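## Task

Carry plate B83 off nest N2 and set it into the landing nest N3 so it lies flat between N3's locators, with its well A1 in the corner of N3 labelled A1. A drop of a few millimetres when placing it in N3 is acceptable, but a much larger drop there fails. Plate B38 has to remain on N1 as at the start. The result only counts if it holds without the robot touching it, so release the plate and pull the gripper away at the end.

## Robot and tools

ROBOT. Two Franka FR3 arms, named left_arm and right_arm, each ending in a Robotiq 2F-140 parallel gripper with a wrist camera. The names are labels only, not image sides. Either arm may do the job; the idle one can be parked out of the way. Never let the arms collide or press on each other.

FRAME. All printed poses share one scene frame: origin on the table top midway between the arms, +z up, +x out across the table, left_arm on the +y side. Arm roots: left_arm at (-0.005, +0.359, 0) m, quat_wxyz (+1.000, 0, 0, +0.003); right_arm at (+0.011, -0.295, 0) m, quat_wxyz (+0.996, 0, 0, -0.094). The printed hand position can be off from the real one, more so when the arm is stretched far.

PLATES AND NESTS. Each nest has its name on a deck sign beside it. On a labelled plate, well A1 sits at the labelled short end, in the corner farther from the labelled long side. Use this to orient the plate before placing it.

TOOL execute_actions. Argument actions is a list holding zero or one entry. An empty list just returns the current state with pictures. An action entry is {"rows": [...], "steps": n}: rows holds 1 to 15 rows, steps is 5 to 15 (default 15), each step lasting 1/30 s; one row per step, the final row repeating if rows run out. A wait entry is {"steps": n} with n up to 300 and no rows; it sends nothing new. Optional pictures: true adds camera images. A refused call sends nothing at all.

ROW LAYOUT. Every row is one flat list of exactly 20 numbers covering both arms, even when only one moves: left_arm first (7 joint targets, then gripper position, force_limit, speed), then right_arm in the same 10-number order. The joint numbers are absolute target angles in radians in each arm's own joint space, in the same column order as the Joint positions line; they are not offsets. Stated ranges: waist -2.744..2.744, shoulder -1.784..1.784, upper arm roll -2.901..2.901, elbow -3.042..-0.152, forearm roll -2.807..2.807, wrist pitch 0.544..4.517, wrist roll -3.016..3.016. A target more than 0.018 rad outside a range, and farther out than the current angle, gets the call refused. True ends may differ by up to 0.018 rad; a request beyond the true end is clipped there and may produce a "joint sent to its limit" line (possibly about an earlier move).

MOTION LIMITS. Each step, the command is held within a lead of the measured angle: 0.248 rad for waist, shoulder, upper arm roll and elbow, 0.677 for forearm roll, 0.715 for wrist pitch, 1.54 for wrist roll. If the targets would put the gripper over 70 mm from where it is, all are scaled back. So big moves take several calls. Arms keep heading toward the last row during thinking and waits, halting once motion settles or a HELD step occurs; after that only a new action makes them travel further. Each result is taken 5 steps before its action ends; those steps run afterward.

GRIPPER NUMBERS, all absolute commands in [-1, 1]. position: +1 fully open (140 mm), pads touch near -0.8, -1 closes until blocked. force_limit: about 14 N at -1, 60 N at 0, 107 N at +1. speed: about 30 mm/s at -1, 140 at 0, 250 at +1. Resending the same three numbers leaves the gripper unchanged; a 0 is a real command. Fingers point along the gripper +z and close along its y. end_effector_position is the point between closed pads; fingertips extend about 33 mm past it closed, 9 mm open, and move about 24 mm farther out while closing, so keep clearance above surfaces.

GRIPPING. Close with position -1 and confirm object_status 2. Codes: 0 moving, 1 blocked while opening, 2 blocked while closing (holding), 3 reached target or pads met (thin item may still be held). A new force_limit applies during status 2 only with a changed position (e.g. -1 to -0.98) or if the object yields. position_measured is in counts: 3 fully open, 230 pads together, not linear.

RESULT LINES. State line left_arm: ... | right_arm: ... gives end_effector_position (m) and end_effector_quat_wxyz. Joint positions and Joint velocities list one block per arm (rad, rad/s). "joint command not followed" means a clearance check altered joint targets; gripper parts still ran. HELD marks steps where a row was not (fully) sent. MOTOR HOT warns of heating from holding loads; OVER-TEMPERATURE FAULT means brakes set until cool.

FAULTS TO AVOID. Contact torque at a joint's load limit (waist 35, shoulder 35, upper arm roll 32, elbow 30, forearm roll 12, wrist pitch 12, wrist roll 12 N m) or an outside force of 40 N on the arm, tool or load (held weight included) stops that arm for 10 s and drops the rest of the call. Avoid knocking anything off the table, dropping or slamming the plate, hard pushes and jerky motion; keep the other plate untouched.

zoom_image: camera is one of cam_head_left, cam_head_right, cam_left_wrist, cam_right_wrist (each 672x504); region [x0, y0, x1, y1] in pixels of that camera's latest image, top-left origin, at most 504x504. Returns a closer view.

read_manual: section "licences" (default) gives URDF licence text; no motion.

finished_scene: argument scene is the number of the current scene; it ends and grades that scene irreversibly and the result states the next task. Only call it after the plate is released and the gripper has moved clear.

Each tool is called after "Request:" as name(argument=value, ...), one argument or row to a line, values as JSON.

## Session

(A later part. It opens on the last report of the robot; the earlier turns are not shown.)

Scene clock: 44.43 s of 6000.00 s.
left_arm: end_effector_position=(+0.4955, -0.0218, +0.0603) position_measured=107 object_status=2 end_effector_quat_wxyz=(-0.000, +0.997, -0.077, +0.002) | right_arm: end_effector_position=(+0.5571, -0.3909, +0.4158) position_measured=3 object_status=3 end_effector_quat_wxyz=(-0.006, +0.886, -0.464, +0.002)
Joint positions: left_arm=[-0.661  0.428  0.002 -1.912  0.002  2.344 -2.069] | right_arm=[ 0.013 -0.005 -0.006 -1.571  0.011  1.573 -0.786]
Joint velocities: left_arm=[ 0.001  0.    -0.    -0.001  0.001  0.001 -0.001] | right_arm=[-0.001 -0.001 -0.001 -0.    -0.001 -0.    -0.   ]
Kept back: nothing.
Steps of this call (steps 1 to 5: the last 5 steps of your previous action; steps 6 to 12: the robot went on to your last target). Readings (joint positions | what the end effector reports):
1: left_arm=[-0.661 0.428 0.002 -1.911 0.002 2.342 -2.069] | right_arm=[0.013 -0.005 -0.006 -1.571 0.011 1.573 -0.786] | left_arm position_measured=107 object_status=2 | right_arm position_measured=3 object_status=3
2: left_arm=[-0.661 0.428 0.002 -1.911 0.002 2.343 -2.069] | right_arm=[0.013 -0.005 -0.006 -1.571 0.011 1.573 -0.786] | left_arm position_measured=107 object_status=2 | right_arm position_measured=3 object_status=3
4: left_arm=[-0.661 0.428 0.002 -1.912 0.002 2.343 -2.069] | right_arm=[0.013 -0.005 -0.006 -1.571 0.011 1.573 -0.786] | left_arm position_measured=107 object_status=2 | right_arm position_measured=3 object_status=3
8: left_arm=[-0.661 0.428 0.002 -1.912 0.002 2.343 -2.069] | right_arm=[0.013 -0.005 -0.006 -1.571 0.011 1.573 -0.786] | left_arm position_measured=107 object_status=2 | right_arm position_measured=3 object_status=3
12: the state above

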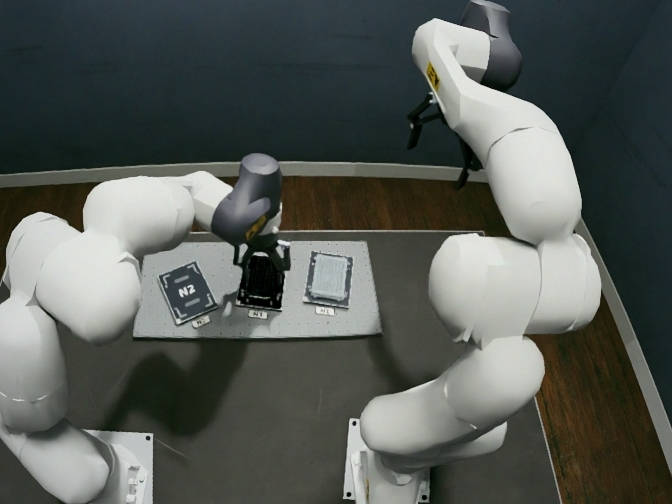

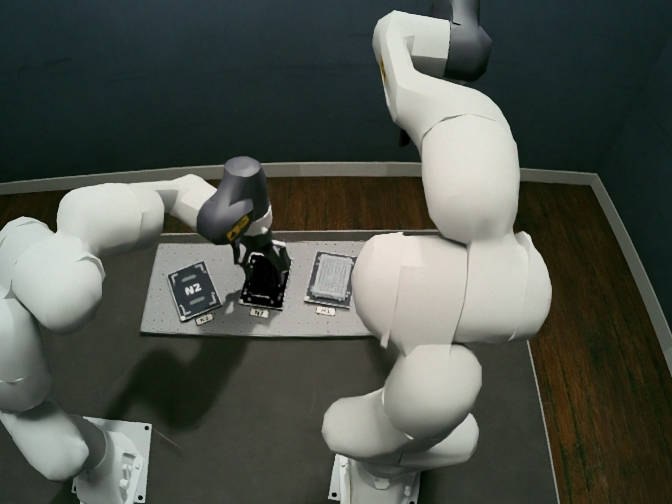

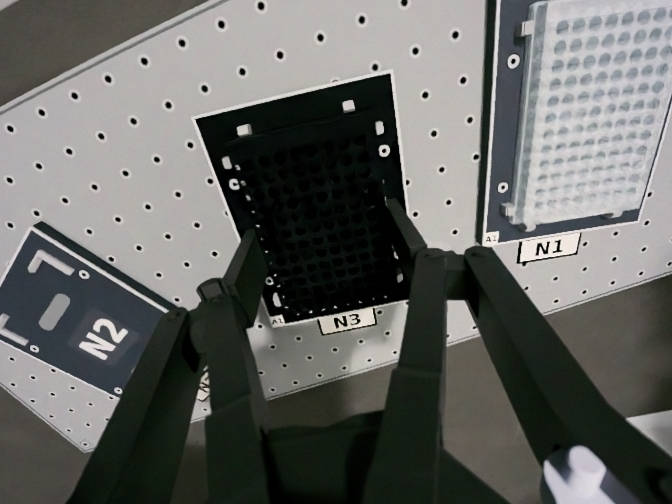

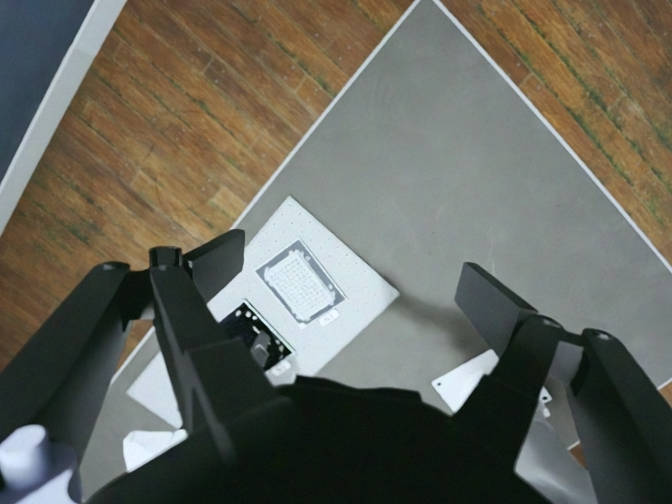

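Request:
execute_actions(
  actions=[
    {"rows":[[-0.663,0.426,0,-1.910,0,2.338,-2.071,-1,-0.2,-0.6,0.013,-0.005,-0.006,-1.571,0.011,1.573,-0.786,1,0,0],[-0.663,0.425,0,-1.908,0,2.334,-2.071,-1,-0.2,-0.6,0.013,-0.005,-0.006,-1.571,0.011,1.573,-0.786,1,0,0],[-0.663,0.425,0,-1.906,0,2.331,-2.071,-1,-0.2,-0.6,0.013,-0.005,-0.006,-1.571,0.011,1.573,-0.786,1,0,0],[-0.663,0.426,0,-1.905,0,2.331,-2.073,-1,-0.2,-0.6,0.013,-0.005,-0.006,-1.571,0.011,1.573,-0.786,1,0,0],[-0.663,0.426,0,-1.905,0,2.331,-2.076,-1,-0.2,-0.6,0.013,-0.005,-0.006,-1.571,0.011,1.573,-0.786,1,0,0],[-0.663,0.426,0,-1.905,0,2.331,-2.080,-1,-0.2,-0.6,0.013,-0.005,-0.006,-1.571,0.011,1.573,-0.786,1,0,0],[-0.663,0.426,0,-1.905,0,2.331,-2.084,-1,-0.2,-0.6,0.013,-0.005,-0.006,-1.571,0.011,1.573,-0.786,1,0,0],[-0.663,0.426,0,-1.905,0,2.331,-2.088,-1,-0.2,-0.6,0.013,-0.005,-0.006,-1.571,0.011,1.573,-0.786,1,0,0]],"steps":15},
  ],
  pictures=false,
)

Request:
execute_actions(
  actions=[
    {"steps":15},
  ],
  pictures=true,
)

Request:
zoom_image(
  camera="cam_left_wrist",
  region=[190,60,430,200],
)

Scene clock: 46.30 s of 6000.00 s.
left_arm: end_effector_position=(+0.4952, -0.0219, +0.0621) position_measured=107 object_status=2 end_effector_quat_wxyz=(-0.001, +0.997, -0.075, +0.001) | right_arm: end_effector_position=(+0.5571, -0.3909, +0.4158) position_measured=3 object_status=3 end_effector_quat_wxyz=(-0.006, +0.886, -0.464, +0.002)
Joint positions: left_arm=[-0.661  0.427  0.002 -1.908  0.002  2.335 -2.073] | right_arm=[ 0.013 -0.005 -0.006 -1.571  0.011  1.573 -0.786]
Joint velocities: left_arm=[ 0.001  0.001 -0.     0.004  0.001 -0.01  -0.026] | right_arm=[ 0.001 -0.    -0.    -0.001 -0.001  0.     0.001]
Steps of this call (steps 1 to 15: the robot went on to your last target; steps 16 to 46: nothing new was sent; steps 47 to 56: the first 10 steps of this action). Readings (joint positions | what the end effector reports):
47: left_arm=[-0.661 0.428 0.002 -1.912 0.002 2.343 -2.069] | right_arm=[0.013 -0.005 -0.006 -1.571 0.011 1.573 -0.786] | left_arm position_measured=107 object_status=2 | right_arm position_measured=3 object_status=3
48: left_arm=[-0.661 0.427 0.002 -1.911 0.002 2.342 -2.069] | right_arm=[0.013 -0.005 -0.006 -1.571 0.011 1.573 -0.786] | left_arm position_measured=107 object_status=2 | right_arm position_measured=3 object_status=3
50: left_arm=[-0.661 0.427 0.002 -1.910 0.002 2.339 -2.069] | right_arm=[0.013 -0.005 -0.006 -1.571 0.011 1.573 -0.786] | left_arm position_measured=107 object_status=2 | right_arm position_measured=3 object_status=3
54: left_arm=[-0.661 0.427 0.002 -1.908 0.002 2.336 -2.071] | right_arm=[0.013 -0.005 -0.006 -1.571 0.011 1.573 -0.786] | left_arm position_measured=107 object_status=2 | right_arm position_measured=3 object_status=3
56: the state above

Scene clock: 46.80 s of 6000.00 s.
left_arm: end_effector_position=(+0.4949, -0.0217, +0.0621) position_measured=107 object_status=2 end_effector_quat_wxyz=(-0.001, +0.997, -0.072, +0.000) | right_arm: end_effector_position=(+0.5571, -0.3909, +0.4158) position_measured=3 object_status=3 end_effector_quat_wxyz=(-0.006, +0.886, -0.464, +0.002)
Joint positions: left_arm=[-0.661  0.427  0.002 -1.907  0.002  2.333 -2.08 ] | right_arm=[ 0.013 -0.005 -0.006 -1.571  0.011  1.573 -0.786]
Joint velocities: left_arm=[ 0.     0.001 -0.001 -0.001 -0.    -0.001 -0.004] | right_arm=[-0.001  0.    -0.001  0.     0.001 -0.     0.   ]
Kept back: nothing.
Steps of this call (steps 1 to 5: the last 5 steps of your previous action; steps 6 to 15: the robot went on to your last target). Readings (joint positions | what the end effector reports):
1: left_arm=[-0.661 0.427 0.002 -1.907 0.002 2.335 -2.074] | right_arm=[0.013 -0.005 -0.006 -1.571 0.011 1.573 -0.786] | left_arm position_measured=107 object_status=2 | right_arm position_measured=3 object_status=3
2: left_arm=[-0.661 0.427 0.002 -1.907 0.002 2.334 -2.075] | right_arm=[0.013 -0.005 -0.006 -1.571 0.011 1.573 -0.786] | left_arm position_measured=107 object_status=2 | right_arm position_measured=3 object_status=3
4: left_arm=[-0.661 0.427 0.002 -1.907 0.002 2.334 -2.076] | right_arm=[0.013 -0.005 -0.006 -1.571 0.011 1.573 -0.786] | left_arm position_measured=107 object_status=2 | right_arm position_measured=3 object_status=3
8: left_arm=[-0.661 0.427 0.002 -1.907 0.002 2.334 -2.078] | right_arm=[0.013 -0.005 -0.006 -1.571 0.011 1.573 -0.786] | left_arm position_measured=107 object_status=2 | right_arm position_measured=3 object_status=3
15: the state above
All arms were judged still, so your last target was given up. Only a new action makes them travel on or press farther. Fingers that are still opening or closing keep moving.

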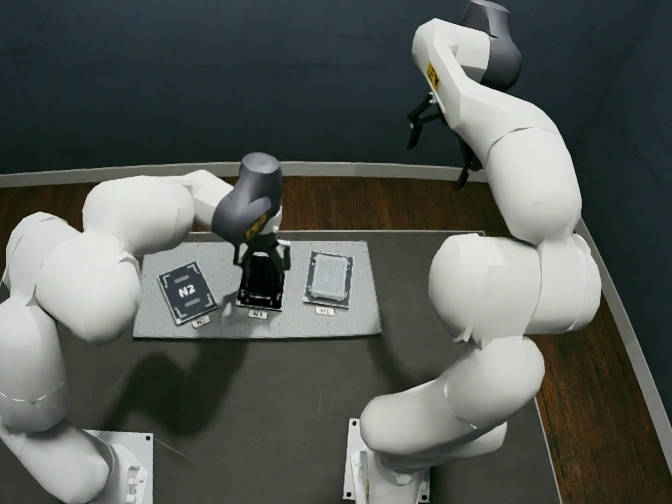

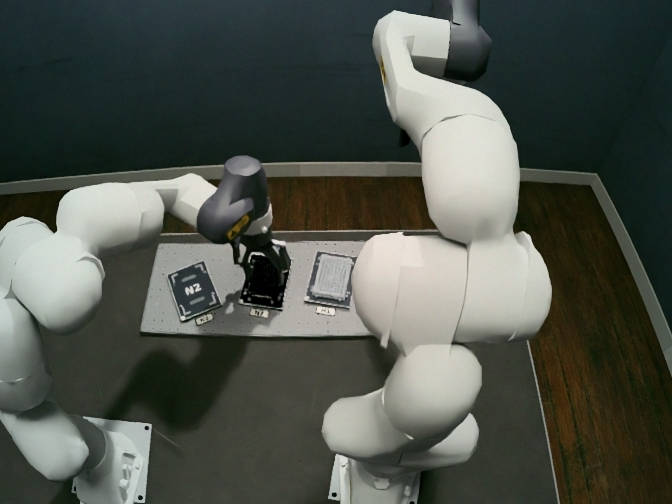

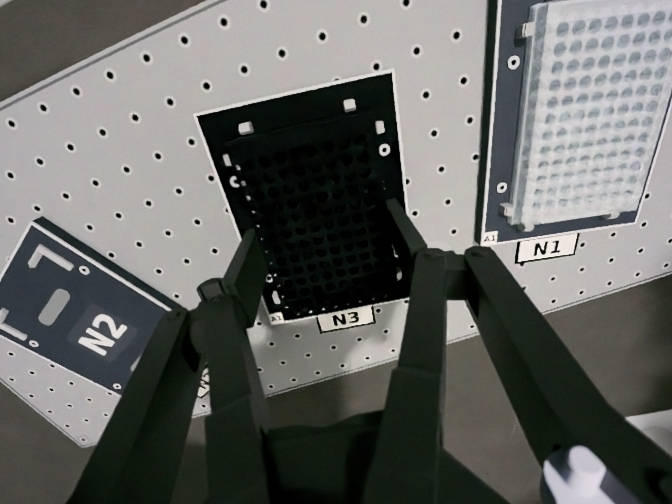

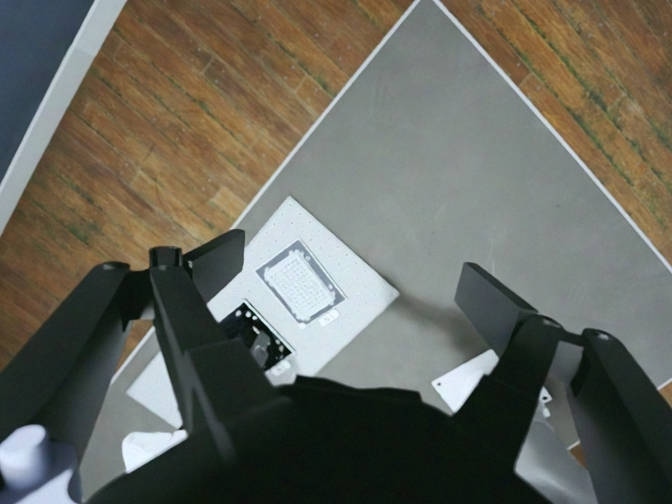

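Region (190, 60, 430, 200) of cam_left_wrist's 672x504 image, scaled by 2.100, with more detail than that image has; it fills the top 294 rows of this view, and the rest is white.

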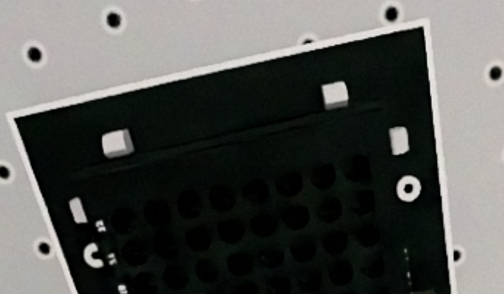

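Request:
execute_actions(
  actions=[
    {"rows":[[-0.664,0.427,0,-1.905,0,2.333,-2.076,-1,-0.2,-0.6,0.013,-0.005,-0.006,-1.571,0.011,1.573,-0.786,1,0,0],[-0.6645,0.427,0,-1.905,0,2.333,-2.073,-1,-0.2,-0.6,0.013,-0.005,-0.006,-1.571,0.011,1.573,-0.786,1,0,0],[-0.665,0.427,0,-1.905,0,2.333,-2.071,-1,-0.2,-0.6,0.013,-0.005,-0.006,-1.571,0.011,1.573,-0.786,1,0,0],[-0.6655,0.427,0,-1.905,0,2.333,-2.071,-1,-0.2,-0.6,0.013,-0.005,-0.006,-1.571,0.011,1.573,-0.786,1,0,0]],"steps":15},
  ],
  pictures=false,
)

Request:
execute_actions(
  actions=[
    {"steps":10},
  ],
  pictures=true,
)

Request:
zoom_image(
  camera="cam_left_wrist",
  region=[190,60,430,200],
)

Scene clock: 47.77 s of 6000.00 s.
left_arm: end_effector_position=(+0.4946, -0.0221, +0.0621) position_measured=107 object_status=2 end_effector_quat_wxyz=(-0.001, +0.997, -0.074, +0.000) | right_arm: end_effector_position=(+0.5571, -0.3909, +0.4158) position_measured=3 object_status=3 end_effector_quat_wxyz=(-0.006, +0.886, -0.464, +0.002)
Joint positions: left_arm=[-0.662  0.427  0.002 -1.907  0.002  2.333 -2.078] | right_arm=[ 0.013 -0.005 -0.006 -1.571  0.011  1.573 -0.786]
Joint velocities: left_arm=[-0.     0.001 -0.     0.002 -0.001  0.     0.008] | right_arm=[-0.001 -0.    -0.002 -0.001 -0.001  0.002 -0.   ]
Steps of this call (steps 1 to 19: nothing new was sent; steps 20 to 29: the first 10 steps of this action). Readings (joint positions | what the end effector reports):
20: left_arm=[-0.661 0.427 0.002 -1.907 0.002 2.333 -2.081] | right_arm=[0.013 -0.005 -0.006 -1.571 0.011 1.573 -0.786] | left_arm position_measured=107 object_status=2 | right_arm position_measured=3 object_status=3
21: left_arm=[-0.661 0.427 0.002 -1.907 0.002 2.333 -2.081] | right_arm=[0.013 -0.005 -0.006 -1.571 0.011 1.573 -0.786] | left_arm position_measured=107 object_status=2 | right_arm position_measured=3 object_status=3
23: left_arm=[-0.661 0.427 0.002 -1.907 0.002 2.333 -2.080] | right_arm=[0.013 -0.005 -0.006 -1.571 0.011 1.573 -0.786] | left_arm position_measured=107 object_status=2 | right_arm position_measured=3 object_status=3
27: left_arm=[-0.662 0.427 0.002 -1.907 0.002 2.333 -2.078] | right_arm=[0.013 -0.005 -0.006 -1.571 0.011 1.573 -0.786] | left_arm position_measured=107 object_status=2 | right_arm position_measured=3 object_status=3
29: the state above

Scene clock: 48.10 s of 6000.00 s.
left_arm: end_effector_position=(+0.4946, -0.0222, +0.0621) position_measured=107 object_status=2 end_effector_quat_wxyz=(-0.001, +0.997, -0.074, +0.000) | right_arm: end_effector_position=(+0.5571, -0.3909, +0.4158) position_measured=3 object_status=3 end_effector_quat_wxyz=(-0.006, +0.886, -0.464, +0.002)
Joint positions: left_arm=[-0.662  0.427  0.002 -1.907  0.002  2.333 -2.076] | right_arm=[ 0.013 -0.005 -0.006 -1.571  0.011  1.573 -0.786]
Joint velocities: left_arm=[-0.    -0.    -0.     0.001 -0.     0.     0.003] | right_arm=[-0.    -0.001  0.     0.    -0.001 -0.     0.   ]
Kept back: nothing.
Steps of this call (steps 1 to 5: the last 5 steps of your previous action; steps 6 to 10: the robot went on to your last target). Readings (joint positions | what the end effector reports):
1: left_arm=[-0.662 0.427 0.002 -1.907 0.002 2.333 -2.077] | right_arm=[0.013 -0.005 -0.006 -1.571 0.011 1.573 -0.786] | left_arm position_measured=107 object_status=2 | right_arm position_measured=3 object_status=3
2: left_arm=[-0.662 0.427 0.002 -1.907 0.002 2.333 -2.077] | right_arm=[0.013 -0.005 -0.006 -1.571 0.011 1.573 -0.786] | left_arm position_measured=107 object_status=2 | right_arm position_measured=3 object_status=3
4: left_arm=[-0.662 0.427 0.002 -1.907 0.002 2.333 -2.077] | right_arm=[0.013 -0.005 -0.006 -1.571 0.011 1.573 -0.786] | left_arm position_measured=107 object_status=2 | right_arm position_measured=3 object_status=3
8: left_arm=[-0.662 0.427 0.002 -1.907 0.002 2.333 -2.076] | right_arm=[0.013 -0.005 -0.006 -1.571 0.011 1.573 -0.786] | left_arm position_measured=107 object_status=2 | right_arm position_measured=3 object_status=3
10: the state above

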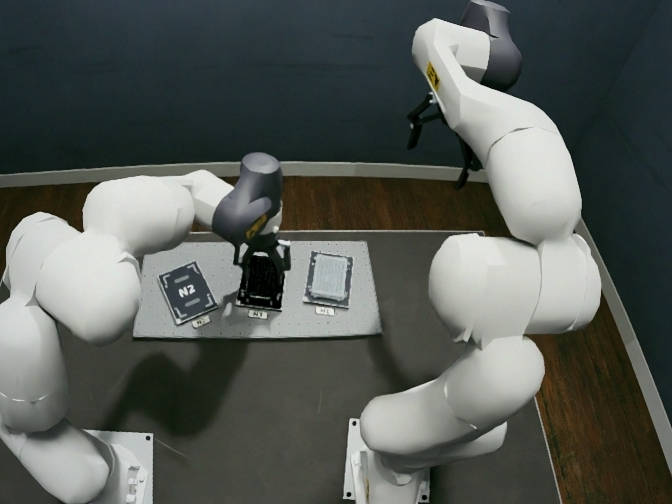

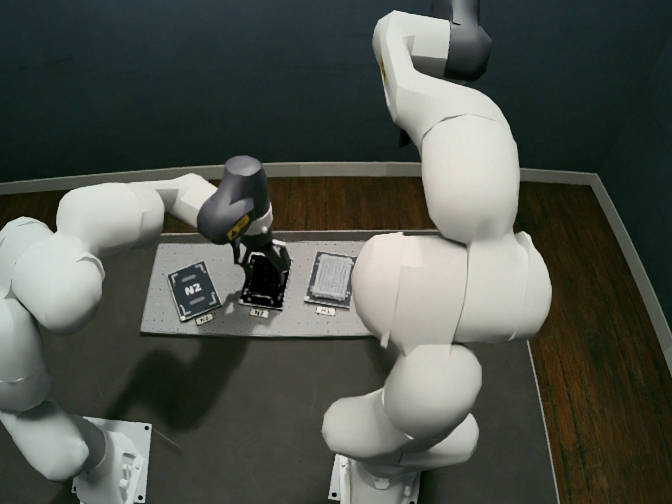

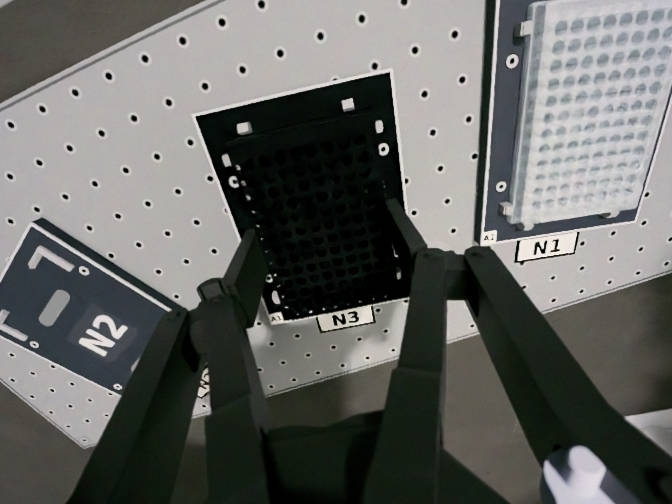

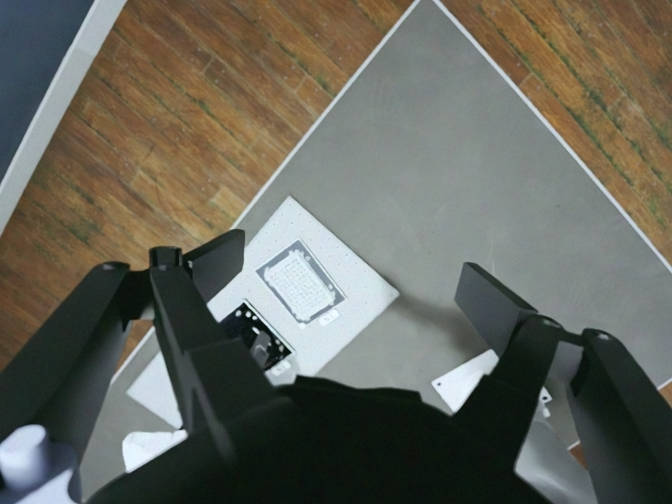

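Region (190, 60, 430, 200) of cam_left_wrist's 672x504 image, scaled by 2.100, with more detail than that image has; it fills the top 294 rows of this view, and the rest is white.

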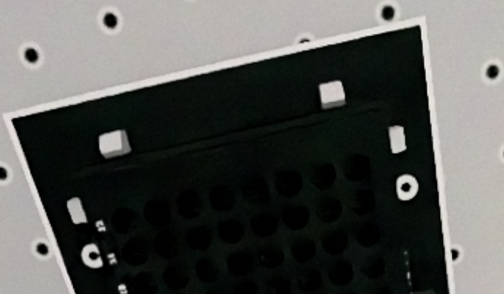

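Request:
execute_actions(
  actions=[
    {"rows":[[-0.6655,0.428,0,-1.906,0,2.337,-2.071,-1,-0.2,-0.6,0.013,-0.005,-0.006,-1.571,0.011,1.573,-0.786,1,0,0],[-0.6655,0.429,0,-1.906,0,2.339,-2.071,-1,-0.2,-0.6,0.013,-0.005,-0.006,-1.571,0.011,1.573,-0.786,1,0,0],[-0.6655,0.430,0,-1.906,0,2.340,-2.071,-1,-0.2,-0.6,0.013,-0.005,-0.006,-1.571,0.011,1.573,-0.786,1,0,0],[-0.6655,0.431,0,-1.9065,0,2.341,-2.071,-1,-0.2,-0.6,0.013,-0.005,-0.006,-1.571,0.011,1.573,-0.786,1,0,0],[-0.6655,0.432,0,-1.907,0,2.342,-2.071,-1,-0.2,-0.6,0.013,-0.005,-0.006,-1.571,0.011,1.573,-0.786,1,0,0],[-0.6655,0.433,0,-1.9075,0,2.343,-2.071,-1,-0.2,-0.6,0.013,-0.005,-0.006,-1.571,0.011,1.573,-0.786,1,0,0],[-0.6655,0.434,0,-1.908,0,2.344,-2.071,-1,-0.2,-0.6,0.013,-0.005,-0.006,-1.571,0.011,1.573,-0.786,1,0,0],[-0.6655,0.435,0,-1.9085,0,2.345,-2.071,-1,-0.2,-0.6,0.013,-0.005,-0.006,-1.571,0.011,1.573,-0.786,1,0,0],[-0.6655,0.436,0,-1.909,0,2.346,-2.071,-1,-0.2,-0.6,0.013,-0.005,-0.006,-1.571,0.011,1.573,-0.786,1,0,0]],"steps":15},
  ],
  pictures=false,
)

Request:
execute_actions(
  actions=[
    {"steps":10},
  ],
  pictures=true,
)

Request:
zoom_image(
  camera="cam_left_wrist",
  region=[190,60,430,200],
)

Scene clock: 48.93 s of 6000.00 s.
left_arm: end_effector_position=(+0.4951, -0.0222, +0.0609) position_measured=107 object_status=2 end_effector_quat_wxyz=(-0.001, +0.997, -0.075, +0.001) | right_arm: end_effector_position=(+0.5571, -0.3909, +0.4158) position_measured=3 object_status=3 end_effector_quat_wxyz=(-0.006, +0.886, -0.464, +0.002)
Joint positions: left_arm=[-0.662  0.429  0.003 -1.907  0.002  2.337 -2.075] | right_arm=[ 0.013 -0.005 -0.006 -1.571  0.011  1.573 -0.786]
Joint velocities: left_arm=[ 0.001  0.011  0.007 -0.     0.     0.012  0.001] | right_arm=[-0.002 -0.     0.002  0.001  0.001 -0.     0.   ]
Steps of this call (steps 1 to 15: the robot went on to your last target; steps 16 to 25: the first 10 steps of this action). Readings (joint positions | what the end effector reports):
16: left_arm=[-0.662 0.427 0.002 -1.907 0.002 2.333 -2.076] | right_arm=[0.013 -0.005 -0.006 -1.571 0.011 1.573 -0.786] | left_arm position_measured=107 object_status=2 | right_arm position_measured=3 object_status=3
17: left_arm=[-0.662 0.427 0.002 -1.907 0.002 2.333 -2.076] | right_arm=[0.013 -0.005 -0.006 -1.571 0.011 1.573 -0.786] | left_arm position_measured=107 object_status=2 | right_arm position_measured=3 object_status=3
19: left_arm=[-0.662 0.427 0.002 -1.907 0.002 2.334 -2.075] | right_arm=[0.013 -0.005 -0.006 -1.571 0.011 1.573 -0.786] | left_arm position_measured=107 object_status=2 | right_arm position_measured=3 object_status=3
23: left_arm=[-0.662 0.429 0.002 -1.907 0.002 2.336 -2.075] | right_arm=[0.013 -0.005 -0.006 -1.571 0.011 1.573 -0.786] | left_arm position_measured=107 object_status=2 | right_arm position_measured=3 object_status=3
25: the state above

Scene clock: 49.27 s of 6000.00 s.
left_arm: end_effector_position=(+0.4953, -0.0221, +0.0605) position_measured=107 object_status=2 end_effector_quat_wxyz=(-0.001, +0.997, -0.075, +0.001) | right_arm: end_effector_position=(+0.5571, -0.3909, +0.4158) position_measured=3 object_status=3 end_effector_quat_wxyz=(-0.006, +0.886, -0.464, +0.002)
Joint positions: left_arm=[-0.662  0.43   0.003 -1.907  0.002  2.337 -2.075] | right_arm=[ 0.013 -0.005 -0.006 -1.571  0.011  1.573 -0.786]
Joint velocities: left_arm=[ 0.    -0.     0.001  0.     0.    -0.     0.002] | right_arm=[ 0.001  0.     0.     0.001  0.    -0.     0.   ]
Kept back: nothing.
Steps of this call (steps 1 to 5: the last 5 steps of your previous action; steps 6 to 10: the robot went on to your last target). Readings (joint positions | what the end effector reports):
1: left_arm=[-0.662 0.430 0.003 -1.907 0.002 2.337 -2.075] | right_arm=[0.013 -0.005 -0.006 -1.571 0.011 1.573 -0.786] | left_arm position_measured=107 object_status=2 | right_arm position_measured=3 object_status=3
2: left_arm=[-0.662 0.430 0.003 -1.907 0.002 2.337 -2.075] | right_arm=[0.013 -0.005 -0.006 -1.571 0.011 1.573 -0.786] | left_arm position_measured=107 object_status=2 | right_arm position_measured=3 object_status=3
4: left_arm=[-0.662 0.430 0.003 -1.907 0.002 2.337 -2.075] | right_arm=[0.013 -0.005 -0.006 -1.571 0.011 1.573 -0.786] | left_arm position_measured=107 object_status=2 | right_arm position_measured=3 object_status=3
8: left_arm=[-0.662 0.430 0.003 -1.907 0.002 2.337 -2.075] | right_arm=[0.013 -0.005 -0.006 -1.571 0.011 1.573 -0.786] | left_arm position_measured=107 object_status=2 | right_arm position_measured=3 object_status=3
10: the state above

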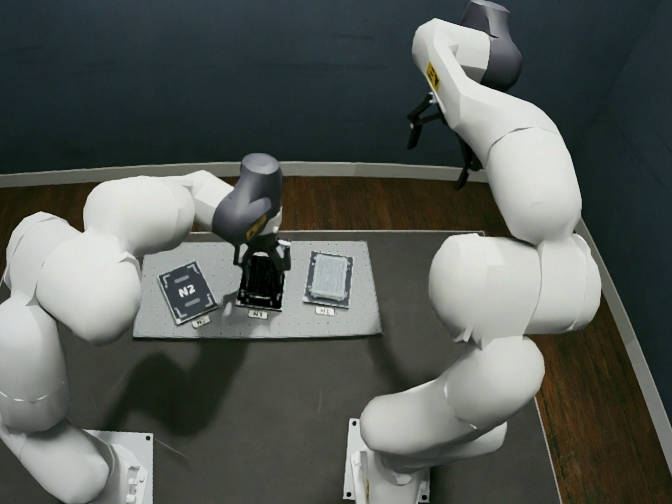

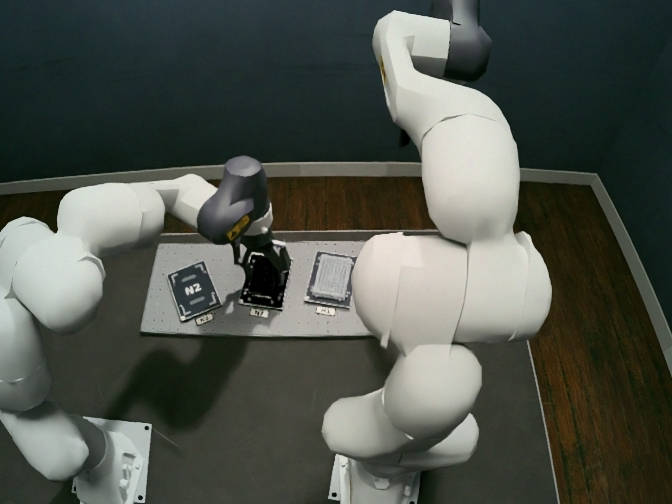

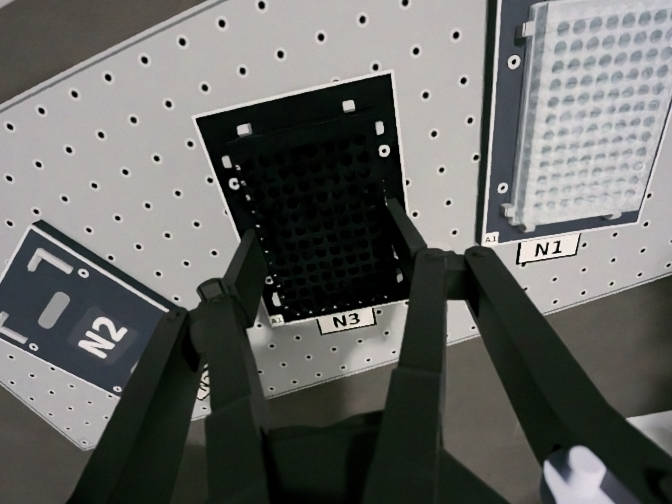

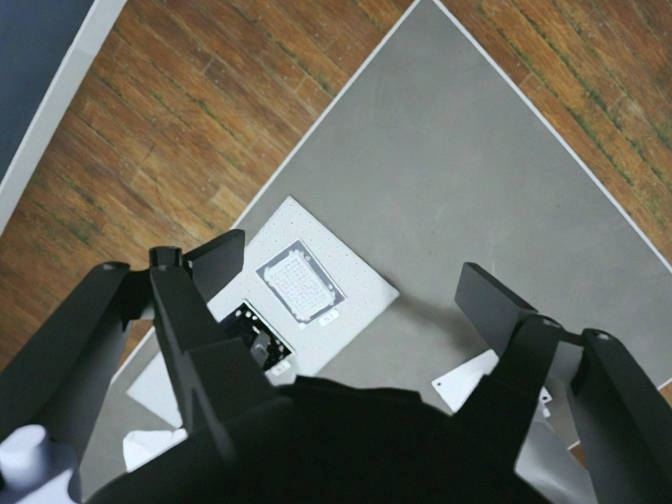

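Region (190, 60, 430, 200) of cam_left_wrist's 672x504 image, scaled by 2.100, with more detail than that image has; it fills the top 294 rows of this view, and the rest is white.

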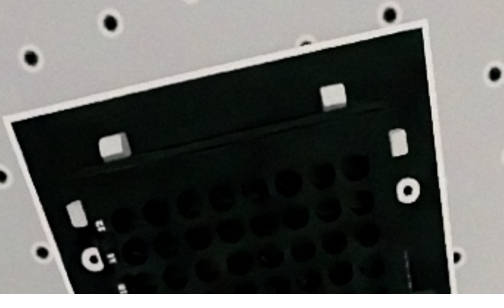

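Request:
zoom_image(
  camera="cam_head_left",
  region=[230,265,295,315],
)

Request:
zoom_image(
  camera="cam_left_wrist",
  region=[240,230,340,340],
)

Region (230, 265, 295, 315) of cam_head_left's 672x504 image, scaled by 7.754, with more detail than that image has; it fills the top 388 rows of this view, and the rest is white.

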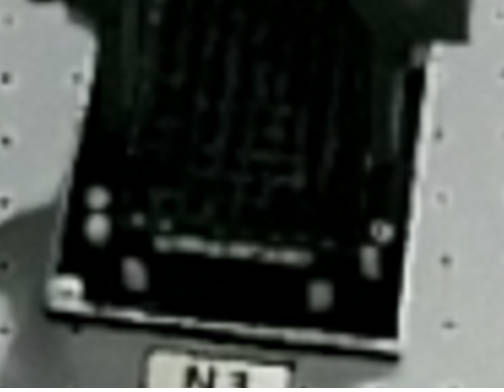

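Region (240, 230, 340, 340) of cam_left_wrist's 672x504 image, scaled by 4.582, with more detail than that image has; it fills the left 458 columns of this view, and the rest is white.

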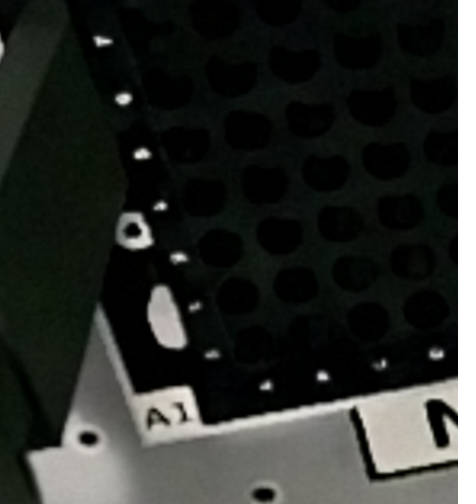

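Request:
execute_actions(
  actions=[
    {"rows":[[-0.6655,0.428,0,-1.907,0,2.335,-2.071,-1,-0.2,-0.6,0.013,-0.005,-0.006,-1.571,0.011,1.573,-0.786,1,0,0],[-0.6655,0.426,0,-1.907,0,2.332,-2.071,-1,-0.2,-0.6,0.013,-0.005,-0.006,-1.571,0.011,1.573,-0.786,1,0,0],[-0.6655,0.426,0,-1.907,0,2.332,-2.071,-1,-0.2,-0.6,0.013,-0.005,-0.006,-1.571,0.011,1.573,-0.786,1,0,0],[-0.6655,0.426,0,-1.907,0,2.332,-2.071,-1,-0.2,-0.6,0.013,-0.005,-0.006,-1.571,0.011,1.573,-0.786,1,0,0],[-0.6655,0.426,0,-1.907,0,2.332,-2.071,-1,-0.2,-0.6,0.013,-0.005,-0.006,-1.571,0.011,1.573,-0.786,1,0,0],[-0.666,0.426,0,-1.907,0,2.333,-2.071,-1,-0.2,-0.6,0.013,-0.005,-0.006,-1.571,0.011,1.573,-0.786,1,0,0],[-0.6665,0.426,0,-1.907,0,2.333,-2.071,-1,-0.2,-0.6,0.013,-0.005,-0.006,-1.571,0.011,1.573,-0.786,1,0,0],[-0.667,0.426,0,-1.907,0,2.333,-2.071,-1,-0.2,-0.6,0.013,-0.005,-0.006,-1.571,0.011,1.573,-0.786,1,0,0],[-0.6675,0.426,0,-1.907,0,2.333,-2.071,-1,-0.2,-0.6,0.013,-0.005,-0.006,-1.571,0.011,1.573,-0.786,1,0,0]],"steps":15},
  ],
  pictures=false,
)

Request:
execute_actions(
  actions=[
    {"steps":10},
  ],
  pictures=true,
)

Request:
zoom_image(
  camera="cam_left_wrist",
  region=[190,60,430,340],
)

Scene clock: 51.00 s of 6000.00 s.
left_arm: end_effector_position=(+0.4948, -0.0222, +0.0618) position_measured=107 object_status=2 end_effector_quat_wxyz=(-0.001, +0.997, -0.075, +0.001) | right_arm: end_effector_position=(+0.5571, -0.3909, +0.4158) position_measured=3 object_status=3 end_effector_quat_wxyz=(-0.006, +0.886, -0.464, +0.002)
Joint positions: left_arm=[-0.663  0.428  0.003 -1.907  0.002  2.334 -2.074] | right_arm=[ 0.013 -0.005 -0.006 -1.571  0.011  1.573 -0.786]
Joint velocities: left_arm=[ 0.    -0.002  0.001  0.001 -0.001 -0.001 -0.002] | right_arm=[ 0.001  0.     0.001 -0.     0.001  0.    -0.001]
Steps of this call (steps 1 to 15: the robot went on to your last target; steps 16 to 42: nothing new was sent; steps 43 to 52: the first 10 steps of this action). Readings (joint positions | what the end effector reports):
43: left_arm=[-0.662 0.430 0.003 -1.907 0.002 2.337 -2.074] | right_arm=[0.013 -0.005 -0.006 -1.571 0.011 1.573 -0.786] | left_arm position_measured=107 object_status=2 | right_arm position_measured=3 object_status=3
44: left_arm=[-0.662 0.429 0.003 -1.907 0.002 2.336 -2.074] | right_arm=[0.013 -0.005 -0.006 -1.571 0.011 1.573 -0.786] | left_arm position_measured=107 object_status=2 | right_arm position_measured=3 object_status=3
46: left_arm=[-0.662 0.428 0.003 -1.907 0.002 2.335 -2.074] | right_arm=[0.013 -0.005 -0.006 -1.571 0.011 1.573 -0.786] | left_arm position_measured=107 object_status=2 | right_arm position_measured=3 object_status=3
50: left_arm=[-0.662 0.428 0.003 -1.907 0.002 2.335 -2.074] | right_arm=[0.013 -0.005 -0.006 -1.571 0.011 1.573 -0.786] | left_arm position_measured=107 object_status=2 | right_arm position_measured=3 object_status=3
52: the state above

Scene clock: 51.33 s of 6000.00 s.
left_arm: end_effector_position=(+0.4948, -0.0222, +0.0618) position_measured=107 object_status=2 end_effector_quat_wxyz=(-0.001, +0.997, -0.075, +0.001) | right_arm: end_effector_position=(+0.5571, -0.3909, +0.4158) position_measured=3 object_status=3 end_effector_quat_wxyz=(-0.006, +0.886, -0.464, +0.002)
Joint positions: left_arm=[-0.663  0.428  0.003 -1.907  0.002  2.334 -2.074] | right_arm=[ 0.013 -0.005 -0.006 -1.571  0.011  1.573 -0.786]
Joint velocities: left_arm=[ 0.     0.     0.001 -0.    -0.    -0.    -0.001] | right_arm=[ 0.001 -0.     0.001 -0.001 -0.001 -0.001 -0.001]
Kept back: nothing.
Steps of this call (steps 1 to 5: the last 5 steps of your previous action; steps 6 to 10: the robot went on to your last target). Readings (joint positions | what the end effector reports):
1: left_arm=[-0.663 0.428 0.003 -1.907 0.002 2.334 -2.074] | right_arm=[0.013 -0.005 -0.006 -1.571 0.011 1.573 -0.786] | left_arm position_measured=107 object_status=2 | right_arm position_measured=3 object_status=3
2: left_arm=[-0.663 0.428 0.003 -1.907 0.002 2.334 -2.074] | right_arm=[0.013 -0.005 -0.006 -1.571 0.011 1.573 -0.786] | left_arm position_measured=107 object_status=2 | right_arm position_measured=3 object_status=3
4: left_arm=[-0.663 0.428 0.003 -1.907 0.002 2.334 -2.074] | right_arm=[0.013 -0.005 -0.006 -1.571 0.011 1.573 -0.786] | left_arm position_measured=107 object_status=2 | right_arm position_measured=3 object_status=3
8: left_arm=[-0.663 0.428 0.003 -1.907 0.002 2.334 -2.074] | right_arm=[0.013 -0.005 -0.006 -1.571 0.011 1.573 -0.786] | left_arm position_measured=107 object_status=2 | right_arm position_measured=3 object_status=3
10: the state above

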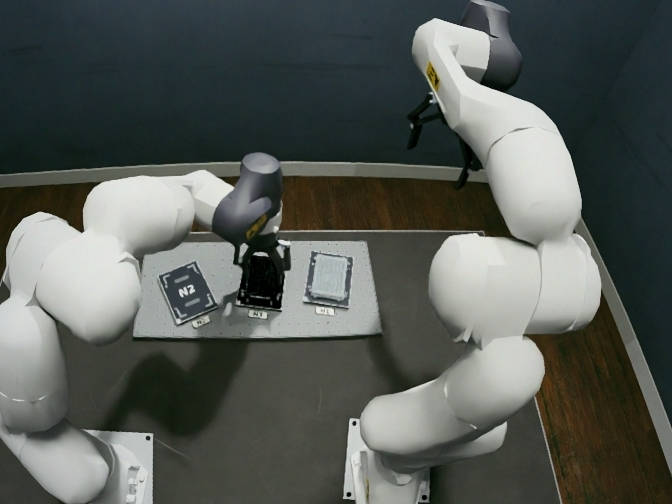

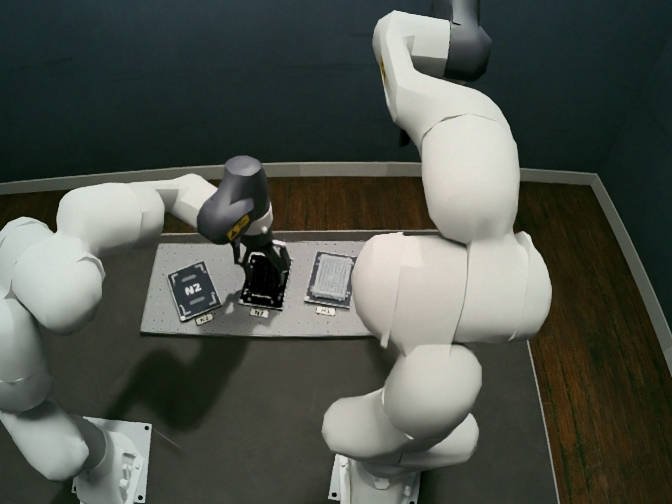

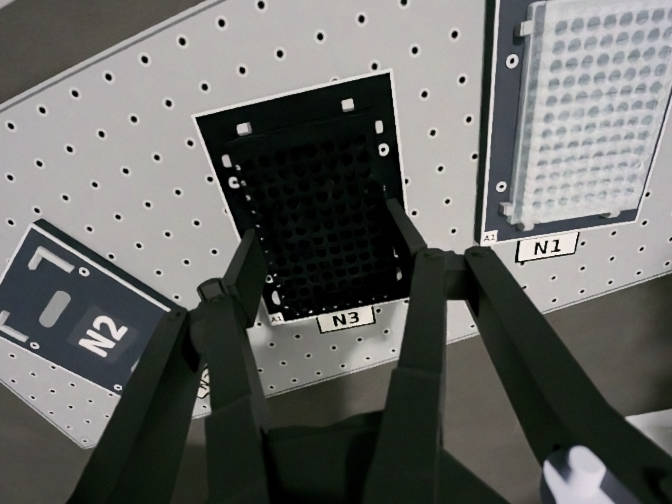

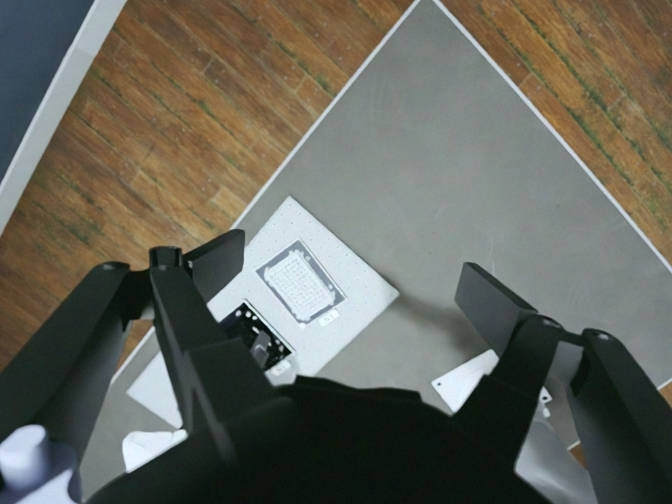

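Region (190, 60, 430, 340) of cam_left_wrist's 672x504 image, scaled by 1.800, with more detail than that image has; it fills the left 432 columns of this view, and the rest is white.

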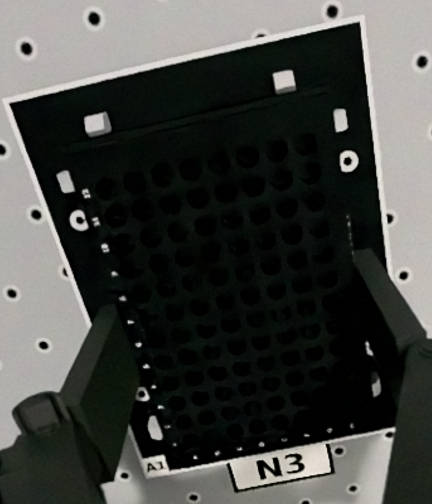

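Request:
execute_actions(
  actions=[
    {"rows":[[-0.665,0.426,-0.001,-1.907,0,2.333,-2.071,-1,-0.2,-0.6,0.013,-0.005,-0.006,-1.571,0.011,1.573,-0.786,1,0,0],[-0.665,0.426,-0.0015,-1.907,0,2.333,-2.071,-1,-0.2,-0.6,0.013,-0.005,-0.006,-1.571,0.011,1.573,-0.786,1,0,0],[-0.665,0.426,-0.002,-1.907,0,2.333,-2.071,-1,-0.2,-0.6,0.013,-0.005,-0.006,-1.571,0.011,1.573,-0.786,1,0,0]],"steps":12},
  ],
  pictures=false,
)

Request:
execute_actions(
  actions=[
    {"steps":10},
  ],
  pictures=true,
)

Request:
zoom_image(
  camera="cam_left_wrist",
  region=[190,60,430,340],
)

Scene clock: 51.90 s of 6000.00 s.
left_arm: end_effector_position=(+0.4948, -0.0222, +0.0618) position_measured=107 object_status=2 end_effector_quat_wxyz=(-0.001, +0.997, -0.075, +0.001) | right_arm: end_effector_position=(+0.5571, -0.3909, +0.4158) position_measured=3 object_status=3 end_effector_quat_wxyz=(-0.006, +0.886, -0.464, +0.002)
Joint positions: left_arm=[-0.663  0.427  0.003 -1.907  0.002  2.334 -2.074] | right_arm=[ 0.013 -0.005 -0.006 -1.571  0.011  1.573 -0.786]
Joint velocities: left_arm=[ 0.    -0.001 -0.002 -0.001 -0.     0.     0.001] | right_arm=[ 0.    -0.    -0.    -0.001  0.     0.    -0.   ]
Steps of this call (steps 1 to 10: the robot went on to your last target; steps 11 to 17: the first 7 steps of this action). Readings (joint positions | what the end effector reports):
11: left_arm=[-0.663 0.427 0.003 -1.907 0.002 2.334 -2.074] | right_arm=[0.013 -0.005 -0.006 -1.571 0.011 1.573 -0.786] | left_arm position_measured=107 object_status=2 | right_arm position_measured=3 object_status=3
12: left_arm=[-0.663 0.427 0.003 -1.907 0.002 2.334 -2.074] | right_arm=[0.013 -0.005 -0.006 -1.571 0.011 1.573 -0.786] | left_arm position_measured=107 object_status=2 | right_arm position_measured=3 object_status=3
14: left_arm=[-0.663 0.427 0.003 -1.907 0.002 2.334 -2.074] | right_arm=[0.013 -0.005 -0.006 -1.571 0.011 1.573 -0.786] | left_arm position_measured=107 object_status=2 | right_arm position_measured=3 object_status=3
17: the state above

Scene clock: 52.23 s of 6000.00 s.
left_arm: end_effector_position=(+0.4948, -0.0222, +0.0618) position_measured=107 object_status=2 end_effector_quat_wxyz=(-0.001, +0.997, -0.075, +0.001) | right_arm: end_effector_position=(+0.5571, -0.3909, +0.4158) position_measured=3 object_status=3 end_effector_quat_wxyz=(-0.006, +0.886, -0.464, +0.002)
Joint positions: left_arm=[-0.663  0.427  0.003 -1.907  0.002  2.334 -2.074] | right_arm=[ 0.013 -0.005 -0.006 -1.571  0.011  1.573 -0.786]
Joint velocities: left_arm=[ 0.002 -0.    -0.    -0.001  0.     0.    -0.   ] | right_arm=[ 0.     0.001 -0.001  0.    -0.     0.     0.001]
Kept back: nothing.
Steps of this call (steps 1 to 5: the last 5 steps of your previous action; steps 6 to 10: the robot went on to your last target). Readings (joint positions | what the end effector reports):
1: left_arm=[-0.663 0.427 0.003 -1.907 0.002 2.334 -2.074] | right_arm=[0.013 -0.005 -0.006 -1.571 0.011 1.573 -0.786] | left_arm position_measured=107 object_status=2 | right_arm position_measured=3 object_status=3
2: left_arm=[-0.663 0.427 0.003 -1.907 0.002 2.334 -2.074] | right_arm=[0.013 -0.005 -0.006 -1.571 0.011 1.573 -0.786] | left_arm position_measured=107 object_status=2 | right_arm position_measured=3 object_status=3
4: left_arm=[-0.663 0.427 0.003 -1.907 0.002 2.334 -2.074] | right_arm=[0.013 -0.005 -0.006 -1.571 0.011 1.573 -0.786] | left_arm position_measured=107 object_status=2 | right_arm position_measured=3 object_status=3
8: left_arm=[-0.663 0.427 0.003 -1.907 0.002 2.334 -2.074] | right_arm=[0.013 -0.005 -0.006 -1.571 0.011 1.573 -0.786] | left_arm position_measured=107 object_status=2 | right_arm position_measured=3 object_status=3
10: the state above

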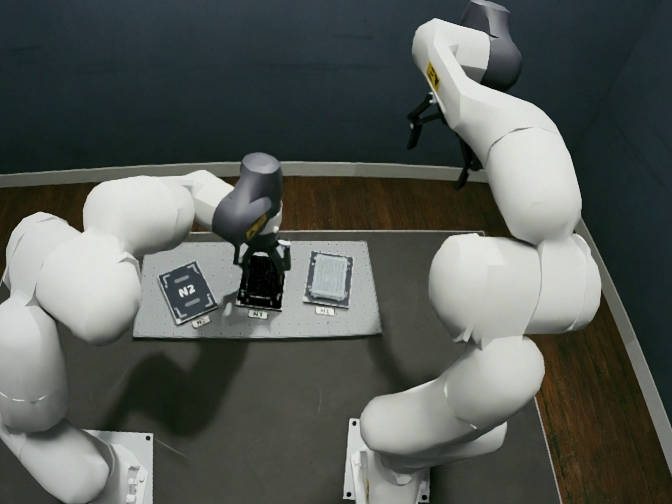

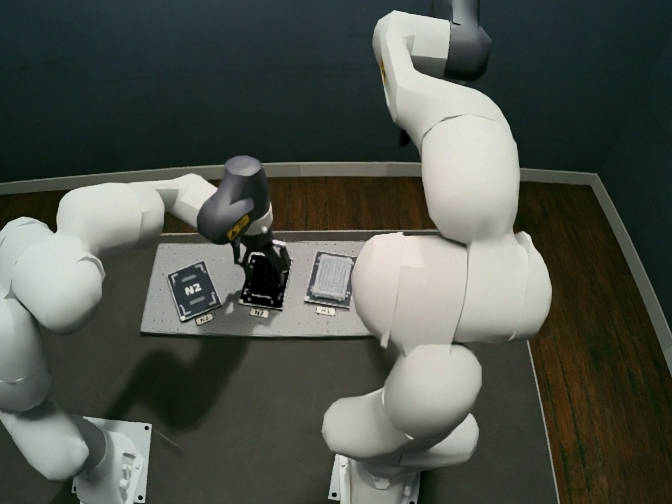

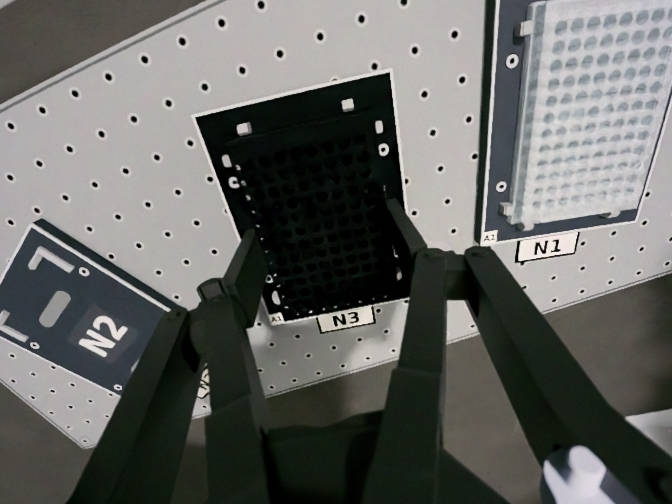

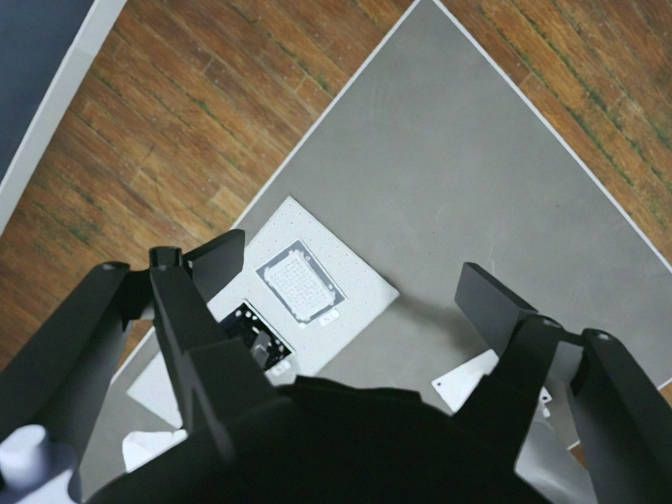

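Region (190, 60, 430, 340) of cam_left_wrist's 672x504 image, scaled by 1.800, with more detail than that image has; it fills the left 432 columns of this view, and the rest is white.

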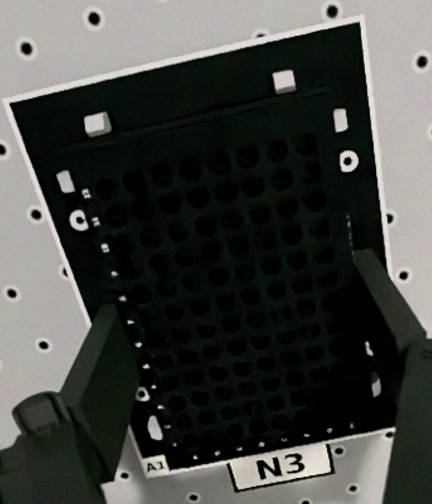

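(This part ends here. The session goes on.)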